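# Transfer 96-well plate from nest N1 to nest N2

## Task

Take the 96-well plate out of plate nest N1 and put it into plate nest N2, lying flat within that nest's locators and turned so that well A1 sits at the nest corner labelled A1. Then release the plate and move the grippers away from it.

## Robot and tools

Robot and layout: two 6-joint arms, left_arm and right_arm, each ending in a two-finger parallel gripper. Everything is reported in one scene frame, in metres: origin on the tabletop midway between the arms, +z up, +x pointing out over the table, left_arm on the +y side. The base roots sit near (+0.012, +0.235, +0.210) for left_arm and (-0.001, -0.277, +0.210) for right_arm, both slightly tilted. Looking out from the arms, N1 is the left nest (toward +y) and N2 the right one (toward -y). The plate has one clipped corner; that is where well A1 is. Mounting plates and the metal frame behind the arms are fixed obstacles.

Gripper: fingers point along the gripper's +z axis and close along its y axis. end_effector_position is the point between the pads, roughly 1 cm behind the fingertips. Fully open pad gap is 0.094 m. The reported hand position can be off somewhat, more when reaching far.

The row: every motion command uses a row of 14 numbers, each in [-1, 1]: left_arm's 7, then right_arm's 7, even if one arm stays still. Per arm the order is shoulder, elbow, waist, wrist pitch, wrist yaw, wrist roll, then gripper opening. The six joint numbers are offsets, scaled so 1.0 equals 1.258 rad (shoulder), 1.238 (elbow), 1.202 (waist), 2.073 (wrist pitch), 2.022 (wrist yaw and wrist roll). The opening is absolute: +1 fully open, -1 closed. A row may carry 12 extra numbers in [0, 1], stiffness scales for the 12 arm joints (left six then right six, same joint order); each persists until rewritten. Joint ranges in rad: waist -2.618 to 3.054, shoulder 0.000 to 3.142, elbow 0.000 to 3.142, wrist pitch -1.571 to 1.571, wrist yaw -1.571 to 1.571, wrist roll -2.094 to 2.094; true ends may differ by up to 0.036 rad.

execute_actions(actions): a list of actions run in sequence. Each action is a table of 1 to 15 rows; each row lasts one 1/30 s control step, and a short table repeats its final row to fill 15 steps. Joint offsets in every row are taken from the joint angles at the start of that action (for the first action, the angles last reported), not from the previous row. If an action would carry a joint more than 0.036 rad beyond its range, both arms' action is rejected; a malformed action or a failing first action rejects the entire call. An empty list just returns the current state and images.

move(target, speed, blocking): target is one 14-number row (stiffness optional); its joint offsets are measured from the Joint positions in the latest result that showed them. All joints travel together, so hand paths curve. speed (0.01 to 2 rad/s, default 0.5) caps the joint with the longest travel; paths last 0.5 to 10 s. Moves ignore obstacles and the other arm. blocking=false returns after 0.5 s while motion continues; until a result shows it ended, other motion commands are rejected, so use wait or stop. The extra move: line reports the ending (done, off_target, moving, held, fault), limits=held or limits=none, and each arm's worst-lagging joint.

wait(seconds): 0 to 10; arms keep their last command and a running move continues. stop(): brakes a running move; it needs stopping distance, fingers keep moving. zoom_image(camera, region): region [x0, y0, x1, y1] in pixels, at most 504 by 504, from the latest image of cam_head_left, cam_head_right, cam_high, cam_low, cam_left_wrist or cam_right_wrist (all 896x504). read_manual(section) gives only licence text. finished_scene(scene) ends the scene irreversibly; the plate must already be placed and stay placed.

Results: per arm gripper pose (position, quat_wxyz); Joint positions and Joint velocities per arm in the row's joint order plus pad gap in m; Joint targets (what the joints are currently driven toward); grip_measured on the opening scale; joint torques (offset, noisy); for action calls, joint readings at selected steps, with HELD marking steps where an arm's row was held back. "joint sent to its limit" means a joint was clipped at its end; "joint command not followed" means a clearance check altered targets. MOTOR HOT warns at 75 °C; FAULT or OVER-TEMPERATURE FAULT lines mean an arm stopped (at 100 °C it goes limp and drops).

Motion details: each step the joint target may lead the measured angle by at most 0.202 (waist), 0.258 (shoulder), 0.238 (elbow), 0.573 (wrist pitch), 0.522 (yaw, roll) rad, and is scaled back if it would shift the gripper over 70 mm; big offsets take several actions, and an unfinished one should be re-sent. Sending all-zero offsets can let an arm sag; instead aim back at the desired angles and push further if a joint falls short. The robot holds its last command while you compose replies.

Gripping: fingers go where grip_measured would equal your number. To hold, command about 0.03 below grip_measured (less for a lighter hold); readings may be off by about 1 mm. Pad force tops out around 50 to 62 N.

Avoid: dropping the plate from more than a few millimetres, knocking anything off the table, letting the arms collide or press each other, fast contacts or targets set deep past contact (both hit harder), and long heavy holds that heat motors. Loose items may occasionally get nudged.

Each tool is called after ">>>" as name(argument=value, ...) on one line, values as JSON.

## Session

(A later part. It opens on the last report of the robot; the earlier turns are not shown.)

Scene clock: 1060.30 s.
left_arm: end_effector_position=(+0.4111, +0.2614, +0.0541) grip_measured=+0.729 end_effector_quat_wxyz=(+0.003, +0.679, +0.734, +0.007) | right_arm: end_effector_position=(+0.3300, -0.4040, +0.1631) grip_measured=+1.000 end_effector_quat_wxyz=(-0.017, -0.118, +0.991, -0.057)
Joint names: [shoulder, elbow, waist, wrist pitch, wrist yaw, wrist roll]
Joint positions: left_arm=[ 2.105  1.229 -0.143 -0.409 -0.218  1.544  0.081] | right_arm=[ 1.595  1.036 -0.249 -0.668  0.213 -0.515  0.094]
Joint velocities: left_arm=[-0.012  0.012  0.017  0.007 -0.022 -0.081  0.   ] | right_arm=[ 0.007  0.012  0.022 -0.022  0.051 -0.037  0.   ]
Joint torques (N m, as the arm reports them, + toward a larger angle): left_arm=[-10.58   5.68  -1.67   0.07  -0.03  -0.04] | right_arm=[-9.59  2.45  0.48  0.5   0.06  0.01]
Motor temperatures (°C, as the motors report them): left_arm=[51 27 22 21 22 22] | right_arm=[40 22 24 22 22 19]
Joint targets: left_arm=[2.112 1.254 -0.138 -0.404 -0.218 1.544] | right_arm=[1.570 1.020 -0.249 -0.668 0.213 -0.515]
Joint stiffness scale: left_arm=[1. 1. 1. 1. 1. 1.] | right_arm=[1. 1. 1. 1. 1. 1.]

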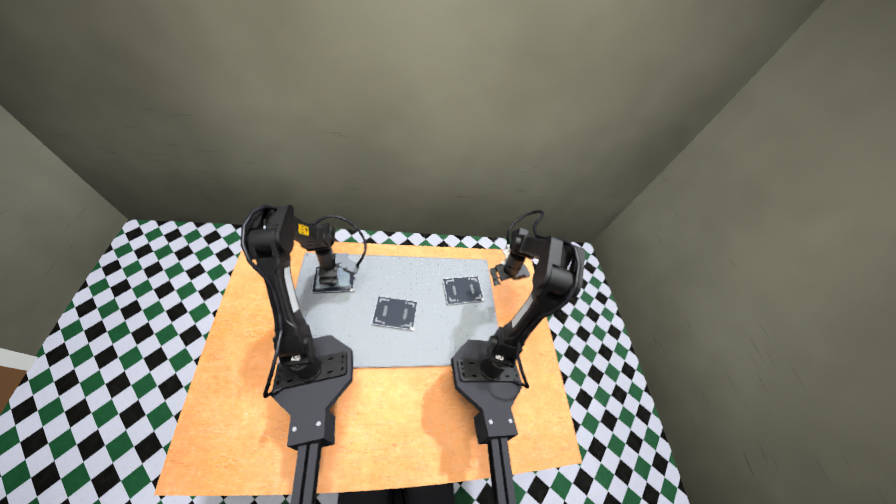

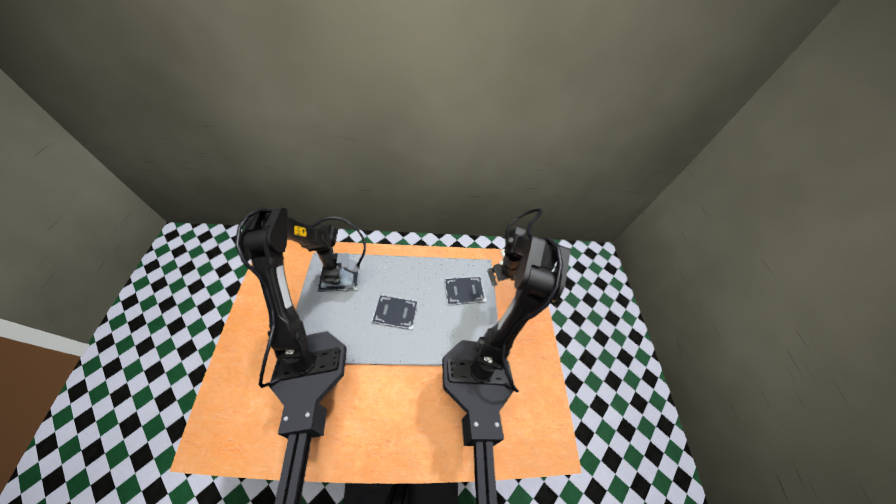

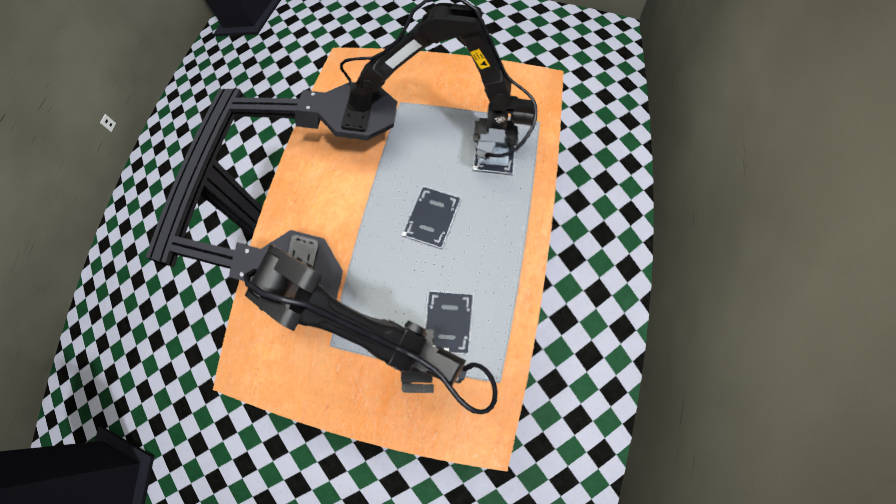

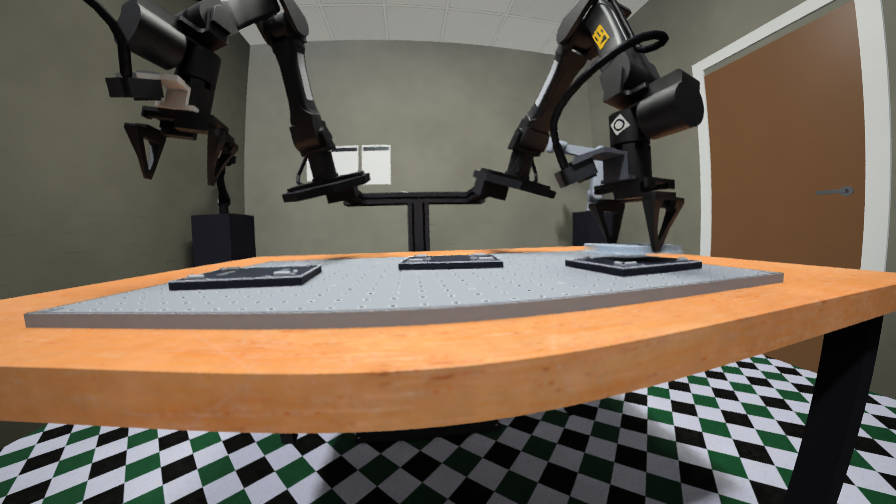

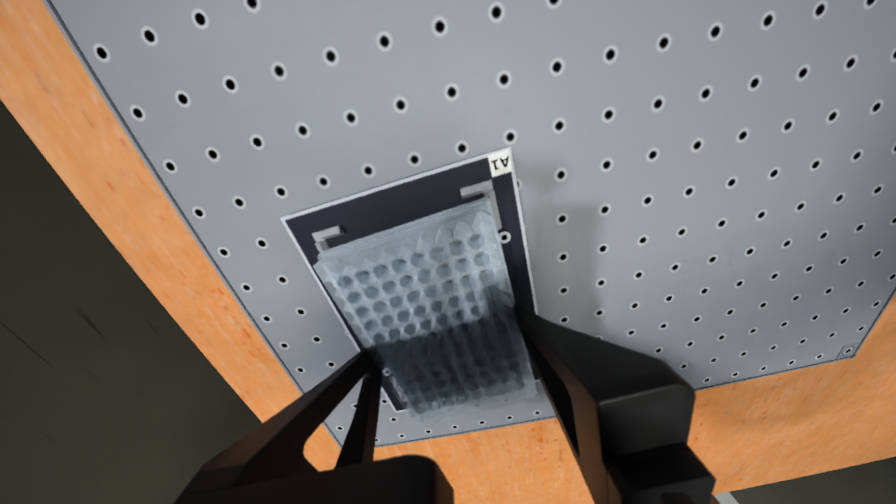

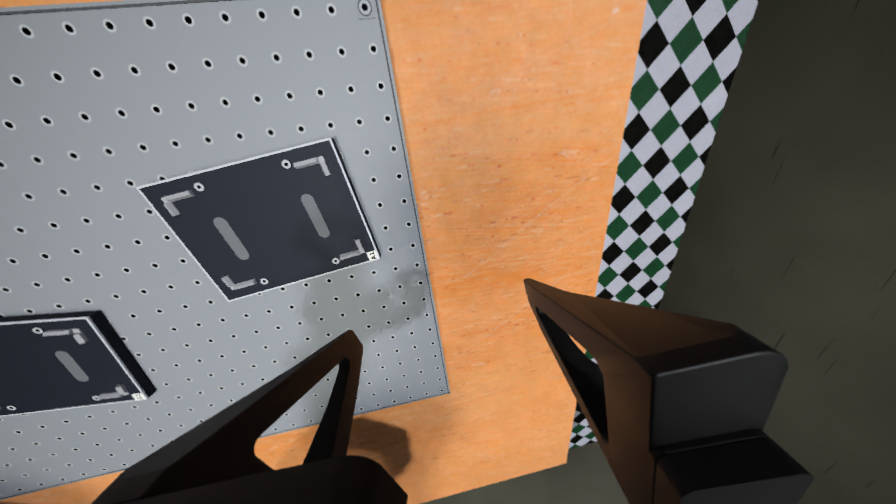

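>>> execute_actions(actions=[[[0.003,0.02,-0.004,0.002,0,0.002,0.70,-0.02,-0.013,0,0,0,0,1],[0.003,0.02,-0.007,0.002,0,0.003,0.70,-0.02,-0.013,0,0,0,0,1],[0.003,0.02,-0.010,0.002,0,0.004,0.70,-0.02,-0.013,0,0,0,0,1],[0.003,0.02,-0.012,0.002,0,0.005,0.70,-0.02,-0.013,0,0,0,0,1],[0.003,0.02,-0.014,0.002,0,0.006,0.70,-0.02,-0.013,0,0,0,0,1],[0.003,0.02,-0.016,0.002,0,0.006,0.70,-0.02,-0.013,0,0,0,0,1],[0.003,0.02,-0.018,0.002,0,0.006,0.70,-0.02,-0.013,0,0,0,0,1],[0.003,0.02,-0.019,0.002,0,0.006,0.70,-0.02,-0.013,0,0,0,0,1],[0.003,0.02,-0.020,0.002,0,0.006,0.70,-0.02,-0.013,0,0,0,0,1],[0.003,0.02,-0.021,0.002,0,0.006,0.70,-0.02,-0.013,0,0,0,0,1]],[[0,0,0,0,0,0,0.70,0,0,0,0,0,0,1]]])

>>> zoom_image(camera="cam_left_wrist", region=[270, 130, 530, 300])

Scene clock: 1097.13 s.
left_arm: end_effector_position=(+0.4117, +0.2576, +0.0548) grip_measured=+0.729 end_effector_quat_wxyz=(+0.005, +0.684, +0.730, +0.007) | right_arm: end_effector_position=(+0.3300, -0.4040, +0.1631) grip_measured=+1.000 end_effector_quat_wxyz=(-0.017, -0.118, +0.991, -0.057)
Joint names: [shoulder, elbow, waist, wrist pitch, wrist yaw, wrist roll]
Joint positions: left_arm=[ 2.105  1.229 -0.152 -0.409 -0.218  1.55   0.081] | right_arm=[ 1.595  1.036 -0.249 -0.668  0.213 -0.515  0.094]
Joint velocities: left_arm=[-0.002  0.002 -0.007  0.022  0.022  0.007 -0.001] | right_arm=[-0.002  0.007  0.007  0.022 -0.037 -0.007  0.   ]
Joint torques (N m, as the arm reports them, + toward a larger angle): left_arm=[-11.14   3.7   -2.12   0.03  -0.03  -0.04] | right_arm=[-7.72  3.57  0.47  0.5   0.07  0.01]
Motor temperatures (°C, as the motors report them): left_arm=[51 27 22 21 22 22] | right_arm=[40 22 24 22 22 19]
Joint targets: left_arm=[2.105 1.229 -0.152 -0.409 -0.218 1.550] | right_arm=[1.595 1.036 -0.249 -0.668 0.213 -0.515]
Joint stiffness scale: left_arm=[1. 1. 1. 1. 1. 1.] | right_arm=[1. 1. 1. 1. 1. 1.]
Step readings (joint positions; steps 1 to 15: 1st action; 16 to 30: 2nd action):
0: left_arm=[2.105 1.229 -0.143 -0.409 -0.218 1.544] | right_arm=[1.595 1.036 -0.249 -0.668 0.213 -0.515]
1: left_arm=[2.105 1.229 -0.143 -0.409 -0.218 1.544] | right_arm=[1.595 1.036 -0.249 -0.668 0.213 -0.515]
2: left_arm=[2.105 1.229 -0.143 -0.409 -0.218 1.544] | right_arm=[1.595 1.036 -0.249 -0.668 0.213 -0.515]
4: left_arm=[2.105 1.229 -0.143 -0.409 -0.218 1.545] | right_arm=[1.595 1.036 -0.249 -0.668 0.213 -0.515]
8: left_arm=[2.105 1.229 -0.144 -0.409 -0.218 1.548] | right_arm=[1.595 1.036 -0.249 -0.668 0.213 -0.515]
15: left_arm=[2.105 1.229 -0.152 -0.409 -0.218 1.550] | right_arm=[1.595 1.036 -0.249 -0.668 0.213 -0.515]
16: left_arm=[2.105 1.229 -0.152 -0.409 -0.218 1.550] | right_arm=[1.595 1.036 -0.249 -0.668 0.213 -0.515]
17: left_arm=[2.105 1.229 -0.152 -0.409 -0.218 1.550] | right_arm=[1.595 1.036 -0.249 -0.668 0.213 -0.515]
19: left_arm=[2.105 1.229 -0.152 -0.409 -0.218 1.550] | right_arm=[1.595 1.036 -0.249 -0.668 0.213 -0.515]
23: left_arm=[2.105 1.229 -0.152 -0.409 -0.218 1.550] | right_arm=[1.595 1.036 -0.249 -0.668 0.213 -0.515]
30: Joint positions above

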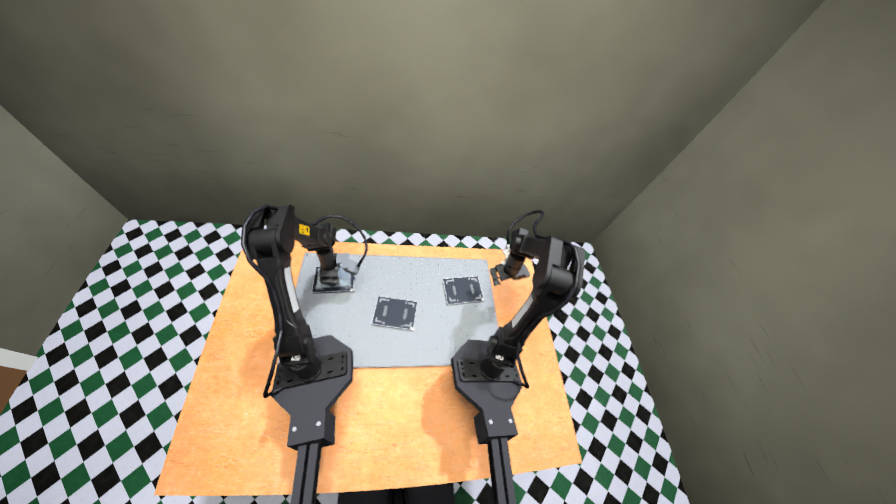

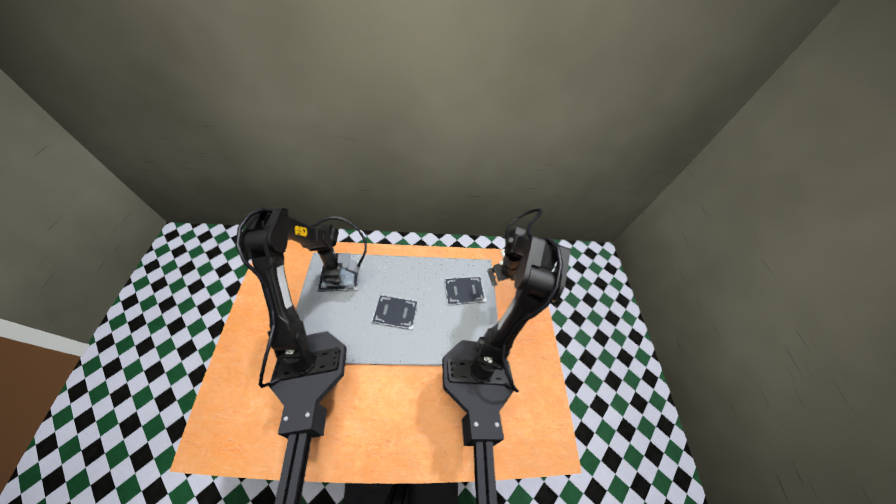

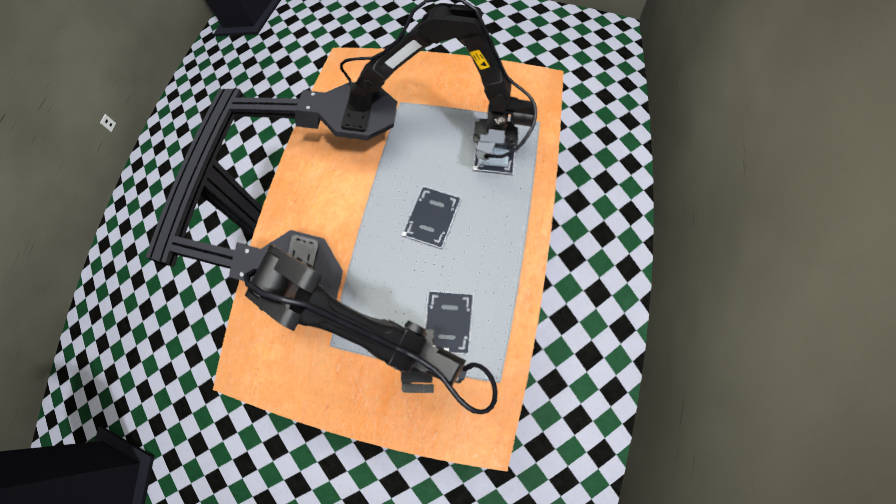

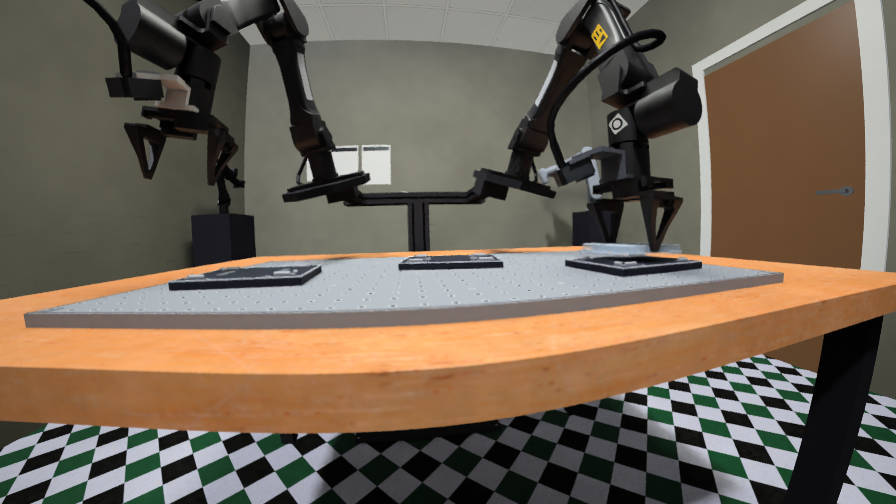

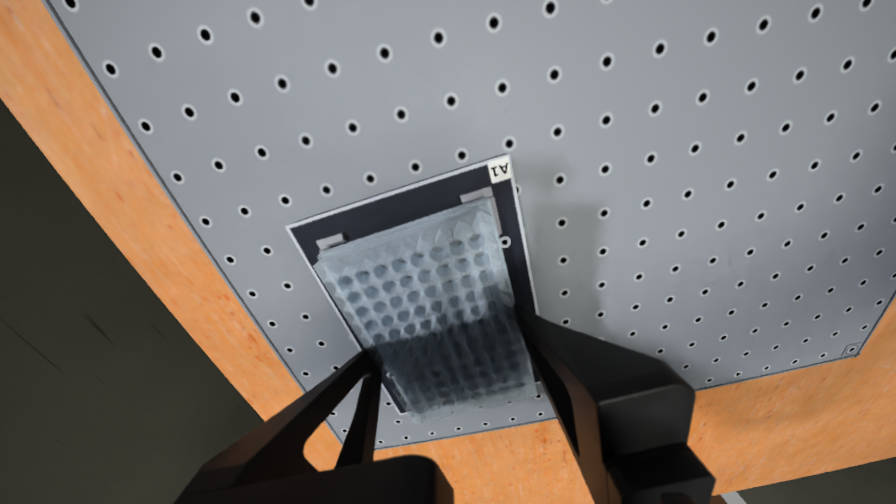

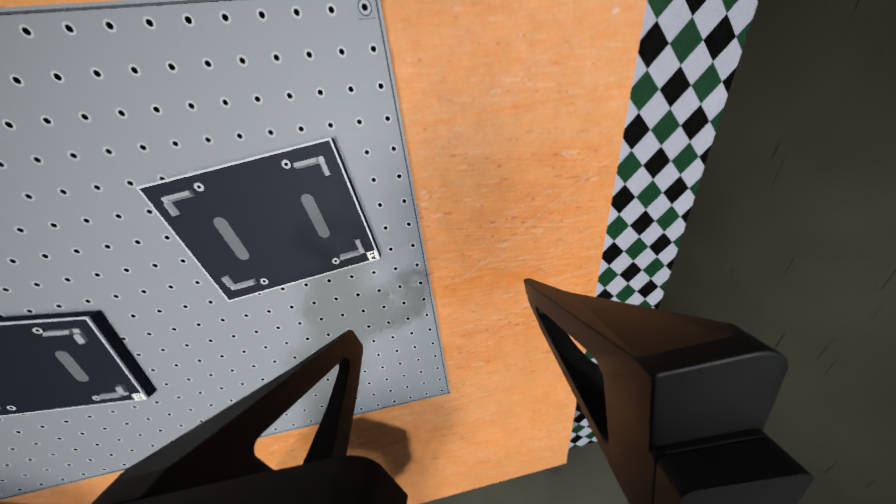

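Region (270, 130, 530, 300) of cam_left_wrist's 896x504 image, scaled by 1.938, with more detail than that image has; it fills the top 330 rows of this view, and the rest is white.

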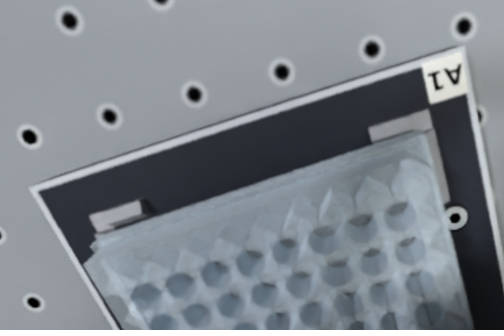

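>>> execute_actions(actions=[[[0.003,0.018,0,0.002,0,0,0.70,-0.02,-0.013,0,0,0,0,1],[0.004,0.018,0,0.003,0,0,0.70,-0.02,-0.013,0,0,0,0,1],[0.005,0.018,0,0.003,0,0,0.70,-0.02,-0.013,0,0,0,0,1],[0.006,0.018,0,0.004,0,0,0.70,-0.02,-0.013,0,0,0,0,1],[0.007,0.018,0,0.004,0,0,0.70,-0.02,-0.013,0,0,0,0,1],[0.008,0.018,0,0.005,0,0,0.70,-0.02,-0.013,0,0,0,0,1],[0.009,0.018,0,0.005,0,0,0.70,-0.02,-0.013,0,0,0,0,1],[0.010,0.018,0,0.0055,0,0,0.70,-0.02,-0.013,0,0,0,0,1],[0.011,0.018,0,0.006,0,0,0.70,-0.02,-0.013,0,0,0,0,1]]])

>>> wait(seconds=0.5)

>>> zoom_image(camera="cam_left_wrist", region=[440, 160, 540, 250])

>>> zoom_image(camera="cam_left_wrist", region=[290, 210, 390, 300])

Scene clock: 1123.30 s.
left_arm: end_effector_position=(+0.4131, +0.2577, +0.0548) grip_measured=+0.729 end_effector_quat_wxyz=(+0.007, +0.683, +0.730, +0.009) | right_arm: end_effector_position=(+0.3300, -0.4040, +0.1631) grip_measured=+1.000 end_effector_quat_wxyz=(-0.017, -0.118, +0.991, -0.057)
Joint names: [shoulder, elbow, waist, wrist pitch, wrist yaw, wrist roll]
Joint positions: left_arm=[ 2.105  1.229 -0.152 -0.403 -0.218  1.55   0.081] | right_arm=[ 1.595  1.036 -0.249 -0.668  0.213 -0.515  0.094]
Joint velocities: left_arm=[-0.012 -0.017  0.007 -0.007 -0.095 -0.066 -0.   ] | right_arm=[ 0.012  0.007  0.022  0.007 -0.022 -0.007  0.   ]
Joint torques (N m, as the arm reports them, + toward a larger angle): left_arm=[-10.01   5.5   -2.12   0.11  -0.03  -0.04] | right_arm=[-9.64  2.45  0.49  0.5   0.08  0.02]
Motor temperatures (°C, as the motors report them): left_arm=[51 26 22 21 22 22] | right_arm=[38 23 24 22 22 19]
Joint targets: left_arm=[2.119 1.252 -0.152 -0.396 -0.218 1.550] | right_arm=[1.570 1.020 -0.249 -0.668 0.213 -0.515]
Joint stiffness scale: left_arm=[1. 1. 1. 1. 1. 1.] | right_arm=[1. 1. 1. 1. 1. 1.]
Step readings (joint positions):
0: left_arm=[2.105 1.229 -0.152 -0.409 -0.218 1.550] | right_arm=[1.595 1.036 -0.249 -0.668 0.213 -0.515]
1: left_arm=[2.105 1.229 -0.152 -0.409 -0.218 1.550] | right_arm=[1.595 1.036 -0.249 -0.668 0.213 -0.515]
2: left_arm=[2.105 1.229 -0.152 -0.409 -0.218 1.550] | right_arm=[1.595 1.036 -0.249 -0.668 0.213 -0.515]
4: left_arm=[2.105 1.229 -0.152 -0.409 -0.218 1.550] | right_arm=[1.595 1.036 -0.249 -0.668 0.213 -0.515]
8: left_arm=[2.105 1.229 -0.152 -0.407 -0.218 1.550] | right_arm=[1.595 1.036 -0.249 -0.668 0.213 -0.515]
15: Joint positions above

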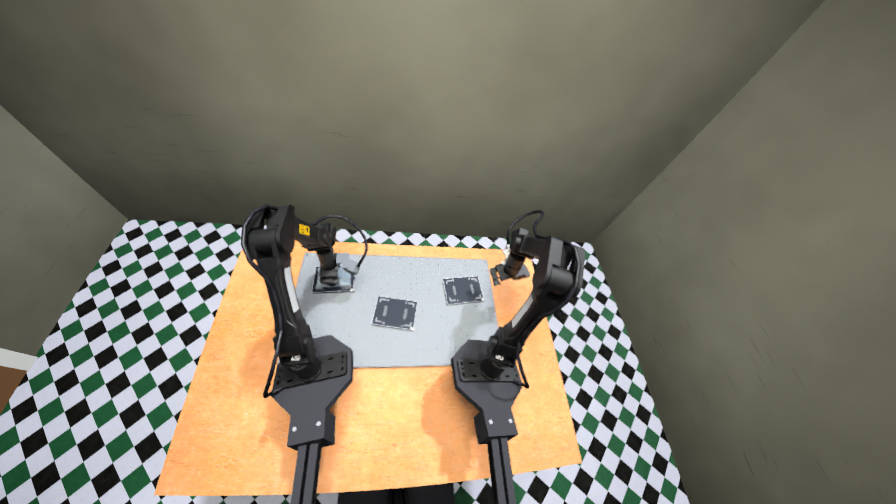

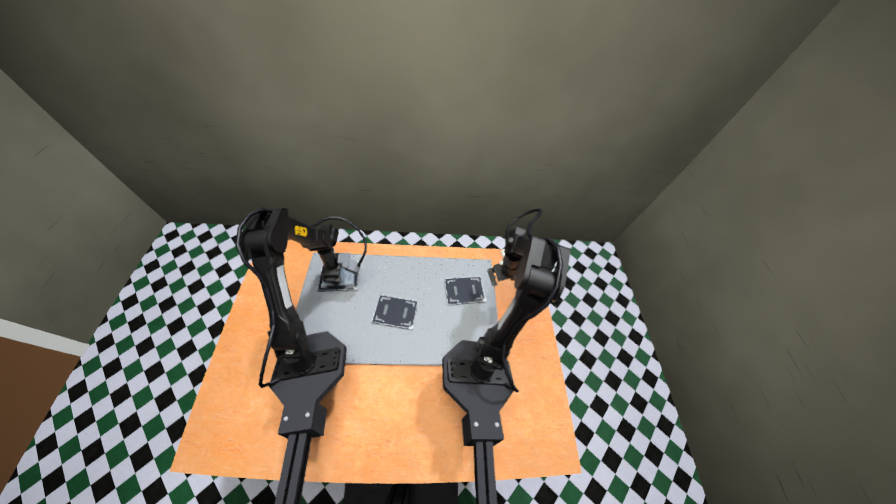

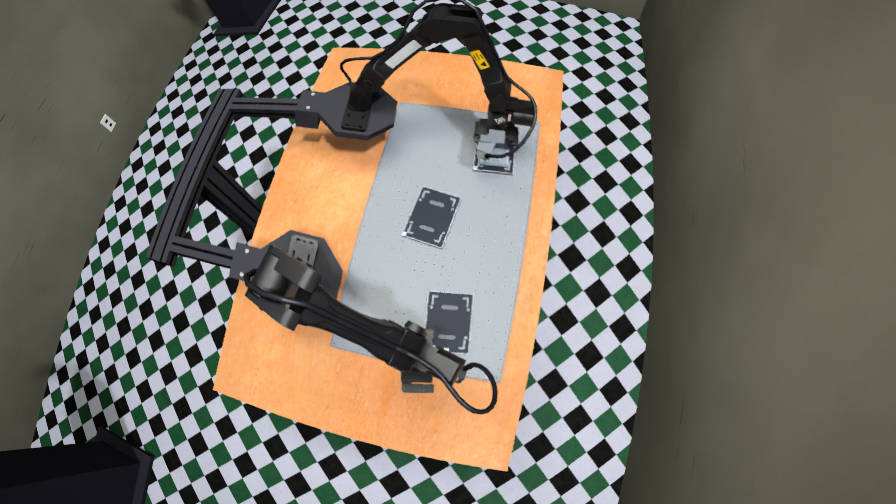

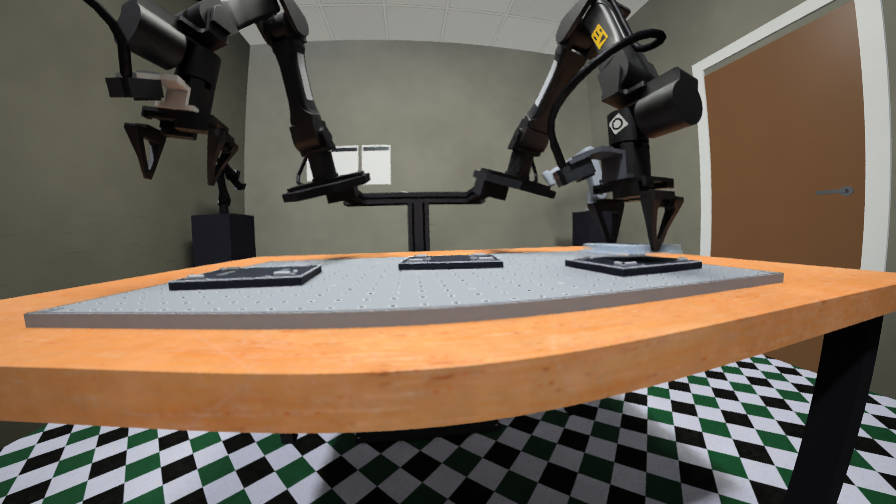

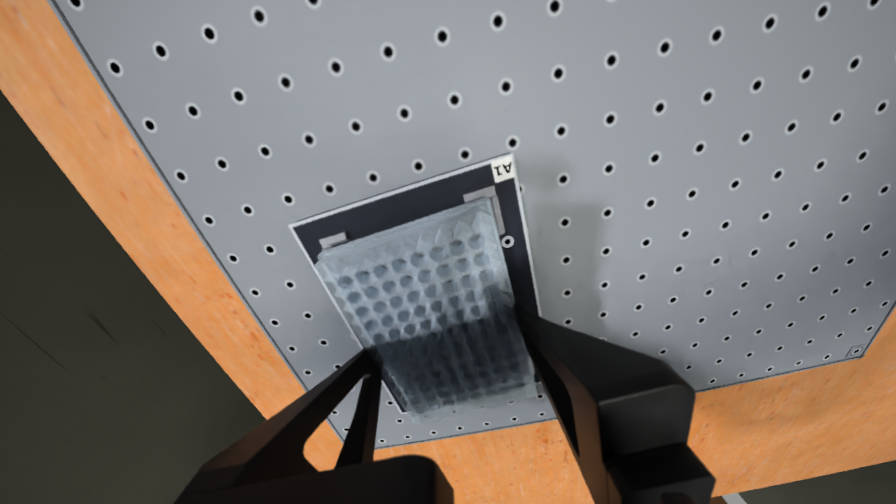

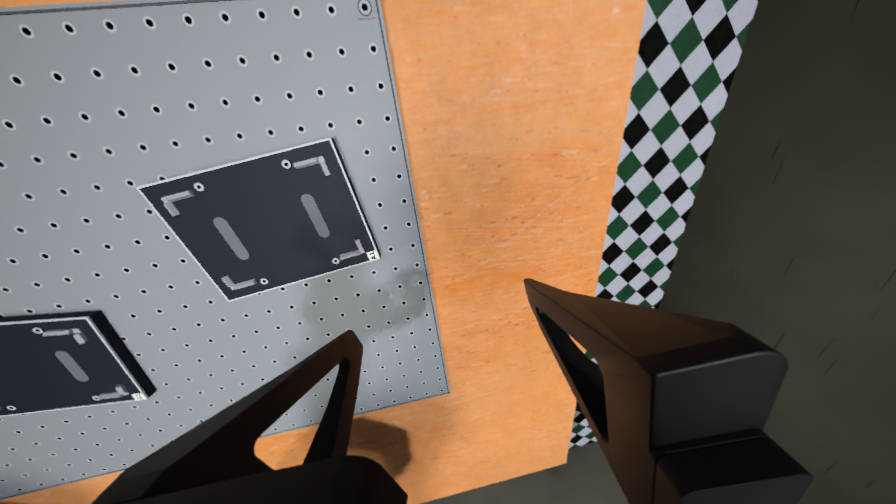

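Scene clock: 1123.80 s.
left_arm: end_effector_position=(+0.4132, +0.2577, +0.0548) grip_measured=+0.729 end_effector_quat_wxyz=(+0.007, +0.683, +0.730, +0.009) | right_arm: end_effector_position=(+0.3300, -0.4040, +0.1631) grip_measured=+1.000 end_effector_quat_wxyz=(-0.017, -0.118, +0.991, -0.057)
Joint names: [shoulder, elbow, waist, wrist pitch, wrist yaw, wrist roll]
Joint positions: left_arm=[ 2.105  1.229 -0.152 -0.402 -0.218  1.55   0.081] | right_arm=[ 1.595  1.036 -0.249 -0.668  0.213 -0.515  0.094]
Joint velocities: left_arm=[ 0.002 -0.017 -0.002  0.007  0.066  0.022  0.001] | right_arm=[ 0.002  0.017  0.002  0.007 -0.081  0.037  0.   ]
Joint torques (N m, as the arm reports them, + toward a larger angle): left_arm=[-10.01   5.51  -2.11   0.1   -0.03  -0.04] | right_arm=[-9.59  2.43  0.49  0.5   0.08  0.01]
Motor temperatures (°C, as the motors report them): left_arm=[51 26 22 21 22 22] | right_arm=[38 23 24 22 22 19]
Joint targets: left_arm=[2.119 1.252 -0.152 -0.396 -0.218 1.550] | right_arm=[1.570 1.020 -0.249 -0.668 0.213 -0.515]
Joint stiffness scale: left_arm=[1. 1. 1. 1. 1. 1.] | right_arm=[1. 1. 1. 1. 1. 1.]
wait: 0.50 s; at rest by 0.17 s

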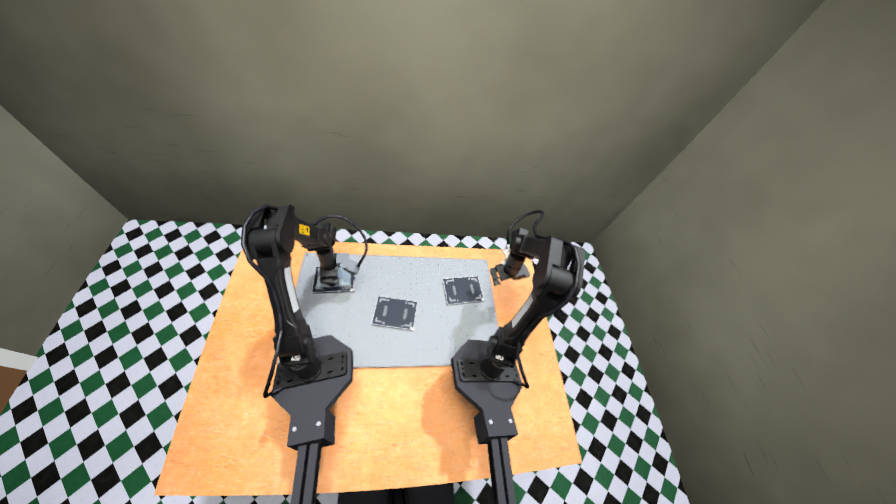

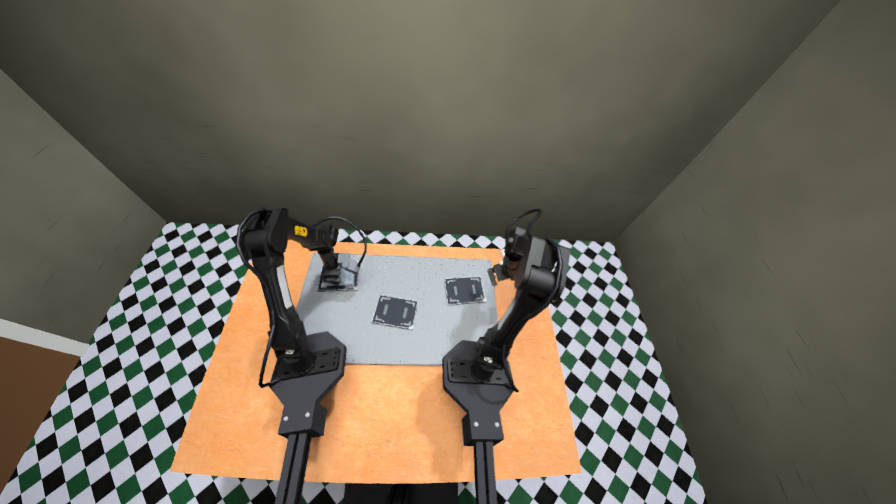

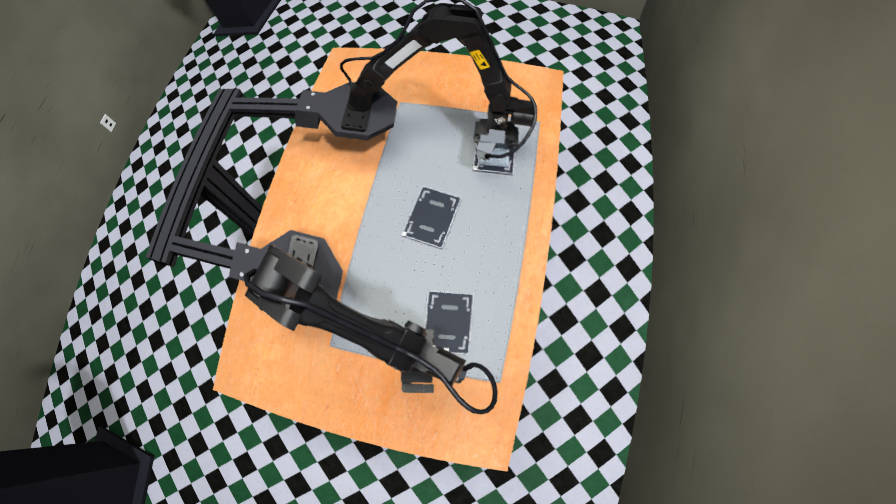

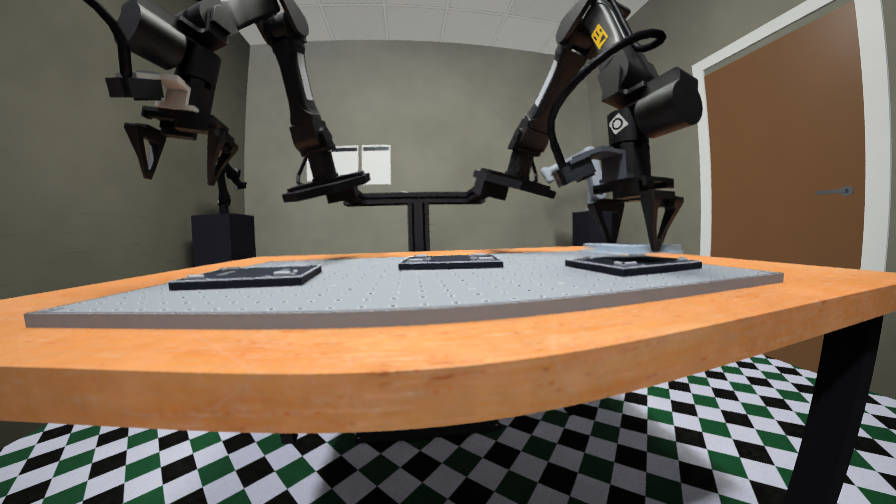

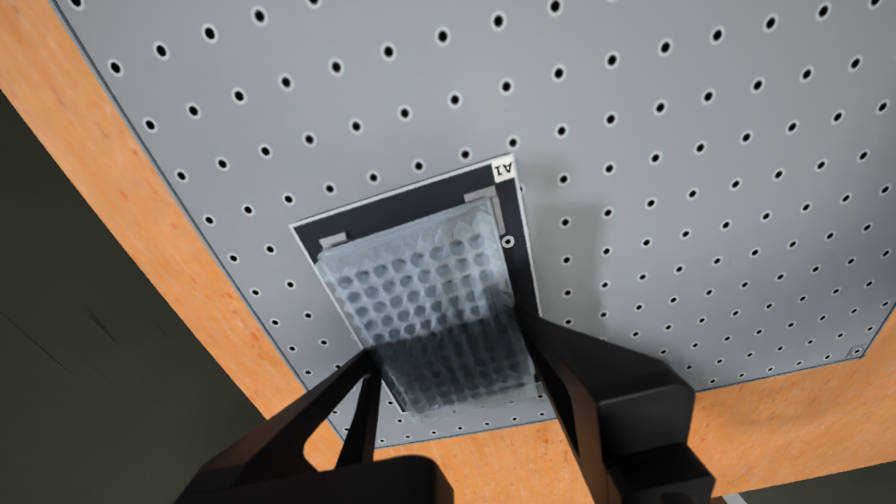

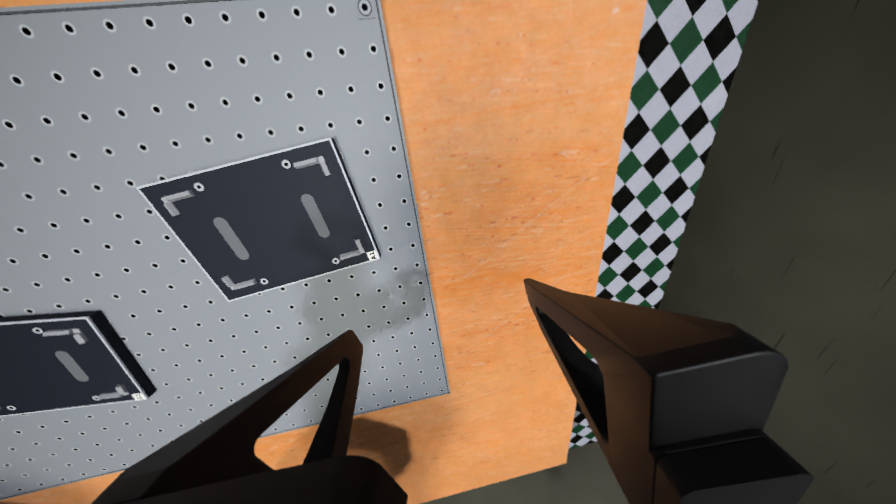

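Region (440, 160, 540, 250) of cam_left_wrist's 896x504 image, scaled by 5.040, with more detail than that image has; it fills the top 454 rows of this view, and the rest is white.

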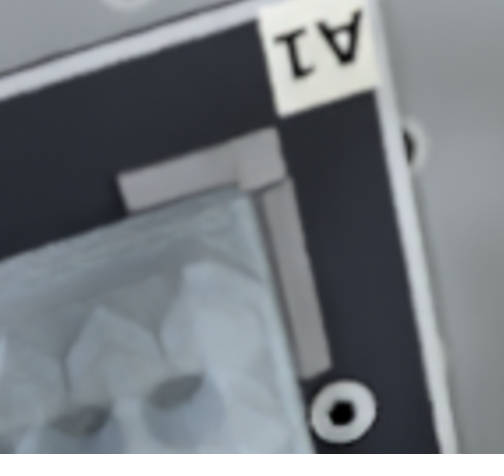

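Region (290, 210, 390, 300) of cam_left_wrist's 896x504 image, scaled by 5.040, with more detail than that image has; it fills the top 454 rows of this view, and the rest is white.

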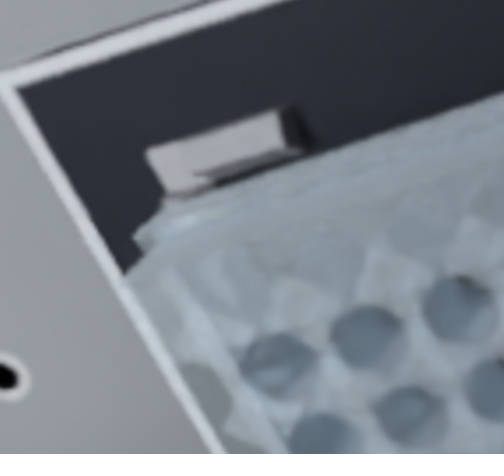

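>>> zoom_image(camera="cam_low", region=[560, 225, 720, 285])

Region (560, 225, 720, 285) of cam_low's 896x504 image, scaled by 3.150, with more detail than that image has; it fills the top 189 rows of this view, and the rest is white.

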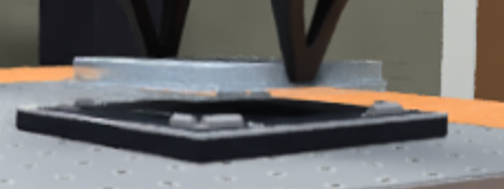

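>>> execute_actions(actions=[])

Scene clock: 1176.60 s.
left_arm: end_effector_position=(+0.4132, +0.2577, +0.0548) grip_measured=+0.729 end_effector_quat_wxyz=(+0.007, +0.683, +0.730, +0.009) | right_arm: end_effector_position=(+0.3300, -0.4040, +0.1631) grip_measured=+1.000 end_effector_quat_wxyz=(-0.017, -0.118, +0.991, -0.057)
Joint names: [shoulder, elbow, waist, wrist pitch, wrist yaw, wrist roll]
Joint positions: left_arm=[ 2.105  1.229 -0.152 -0.402 -0.218  1.55   0.081] | right_arm=[ 1.595  1.036 -0.249 -0.668  0.213 -0.515  0.094]
Joint velocities: left_arm=[ 0.002  0.002 -0.002  0.022 -0.022 -0.022 -0.001] | right_arm=[-0.007  0.002  0.002 -0.007 -0.007  0.051  0.   ]
Joint torques (N m, as the arm reports them, + toward a larger angle): left_arm=[-10.01   5.51  -2.13   0.1   -0.03  -0.04] | right_arm=[-9.61  2.4   0.47  0.5   0.06  0.02]
Motor temperatures (°C, as the motors report them): left_arm=[49 27 22 21 22 22] | right_arm=[40 22 24 22 22 19]
Joint targets: left_arm=[2.119 1.252 -0.152 -0.396 -0.218 1.550] | right_arm=[1.570 1.020 -0.249 -0.668 0.213 -0.515]
Joint stiffness scale: left_arm=[1. 1. 1. 1. 1. 1.] | right_arm=[1. 1. 1. 1. 1. 1.]

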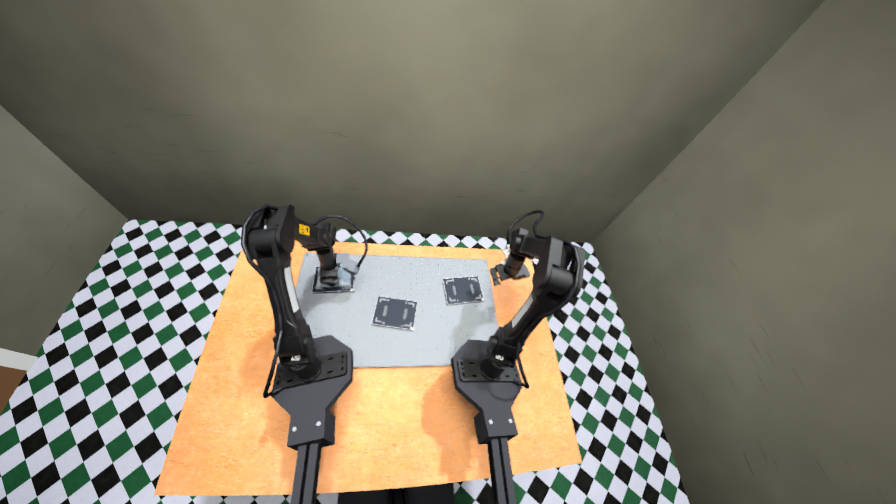

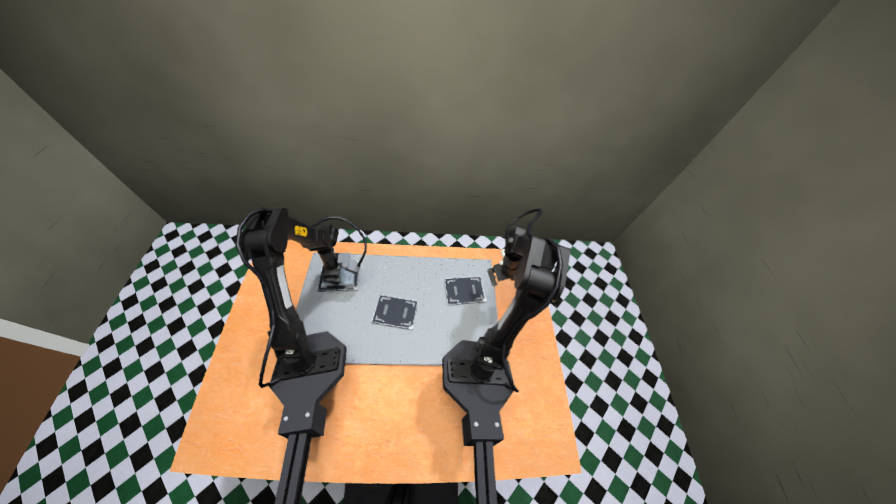

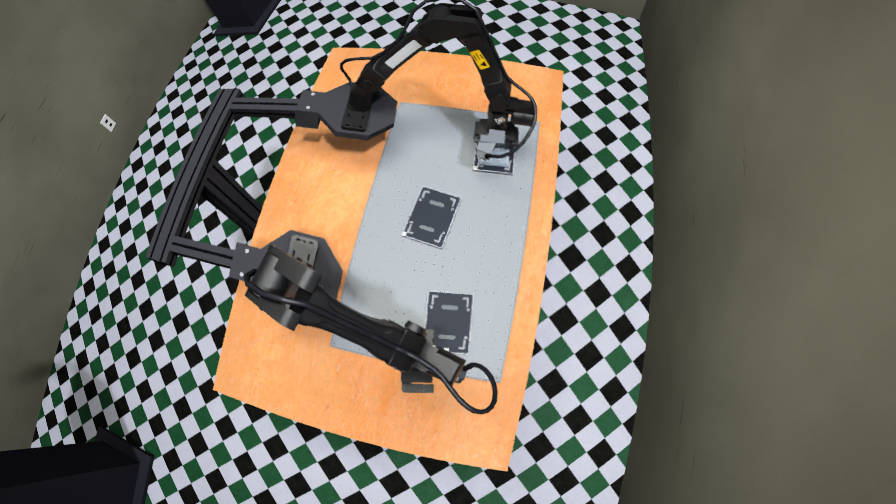

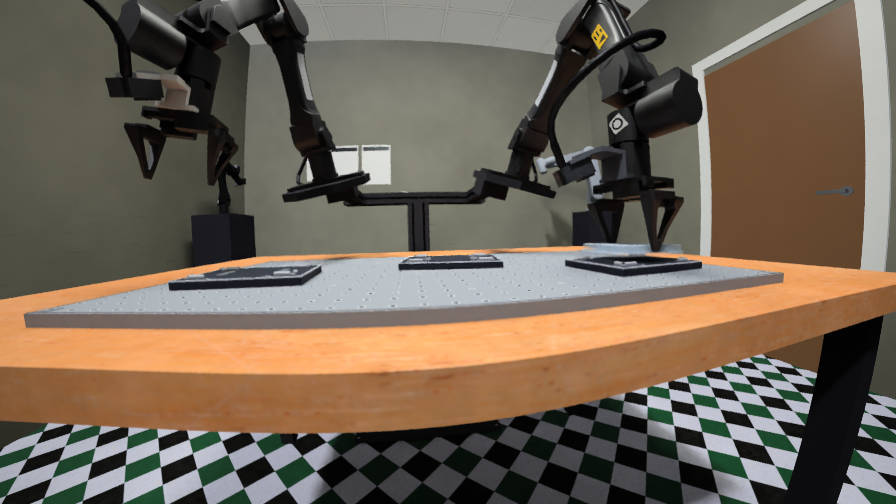

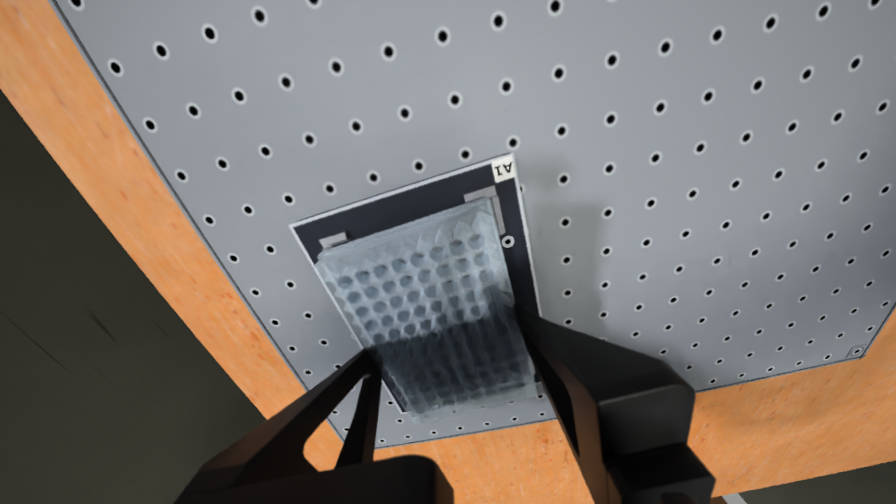

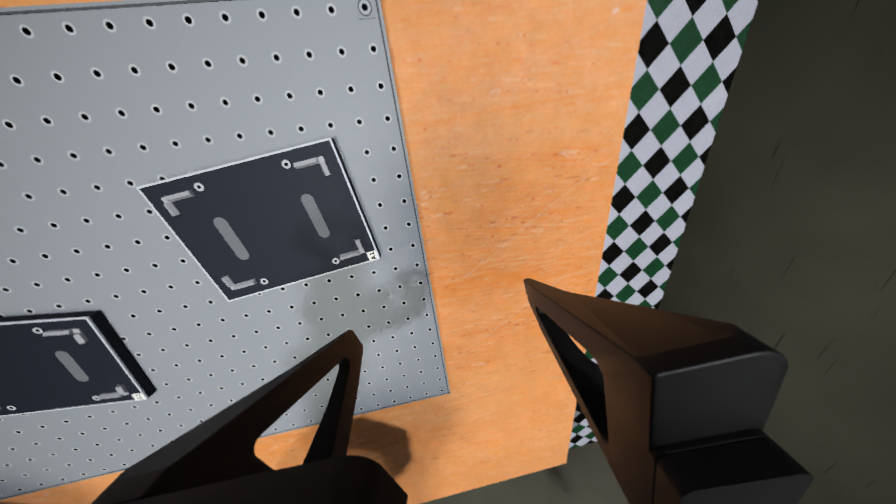

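>>> zoom_image(camera="cam_high", region=[380, 130, 540, 370])

>>> zoom_image(camera="cam_right_wrist", region=[0, 120, 400, 420])

Region (380, 130, 540, 370) of cam_high's 896x504 image, scaled by 2.100, with more detail than that image has.

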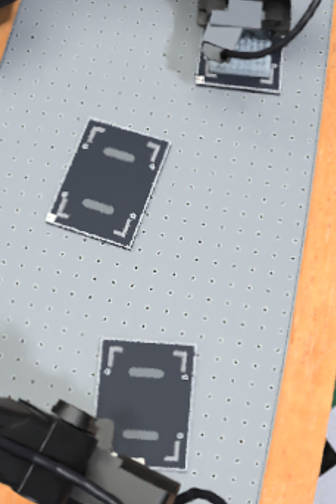

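Region (0, 120, 400, 420) of cam_right_wrist's 896x504 image, scaled by 1.260, with more detail than that image has; it fills the top 378 rows of this view, and the rest is white.

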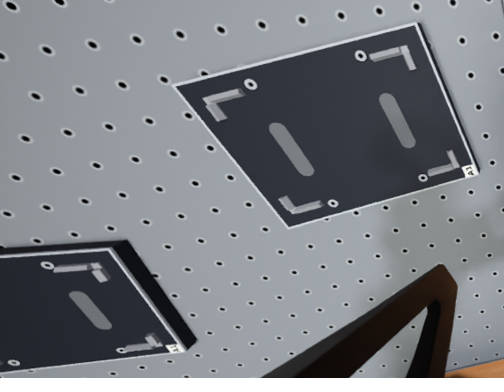

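>>> zoom_image(camera="cam_low", region=[150, 220, 730, 310])

Region (150, 220, 730, 310) is 580x90 pixels. A region can be at most 504 by 504 pixels.

>>> zoom_image(camera="cam_head_left", region=[290, 240, 510, 350])

>>> zoom_image(camera="cam_low", region=[150, 230, 520, 310])

Region (290, 240, 510, 350) of cam_head_left's 896x504 image, scaled by 2.291, with more detail than that image has.

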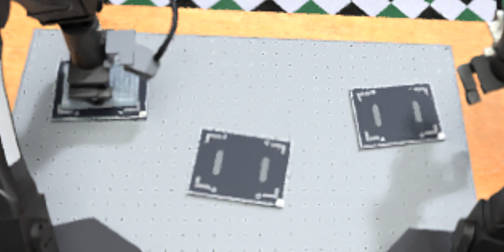

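Region (150, 230, 520, 310) of cam_low's 896x504 image, scaled by 1.362, with more detail than that image has; it fills the top 109 rows of this view, and the rest is white.

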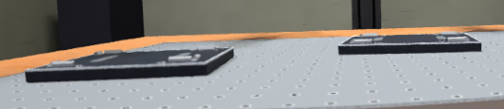

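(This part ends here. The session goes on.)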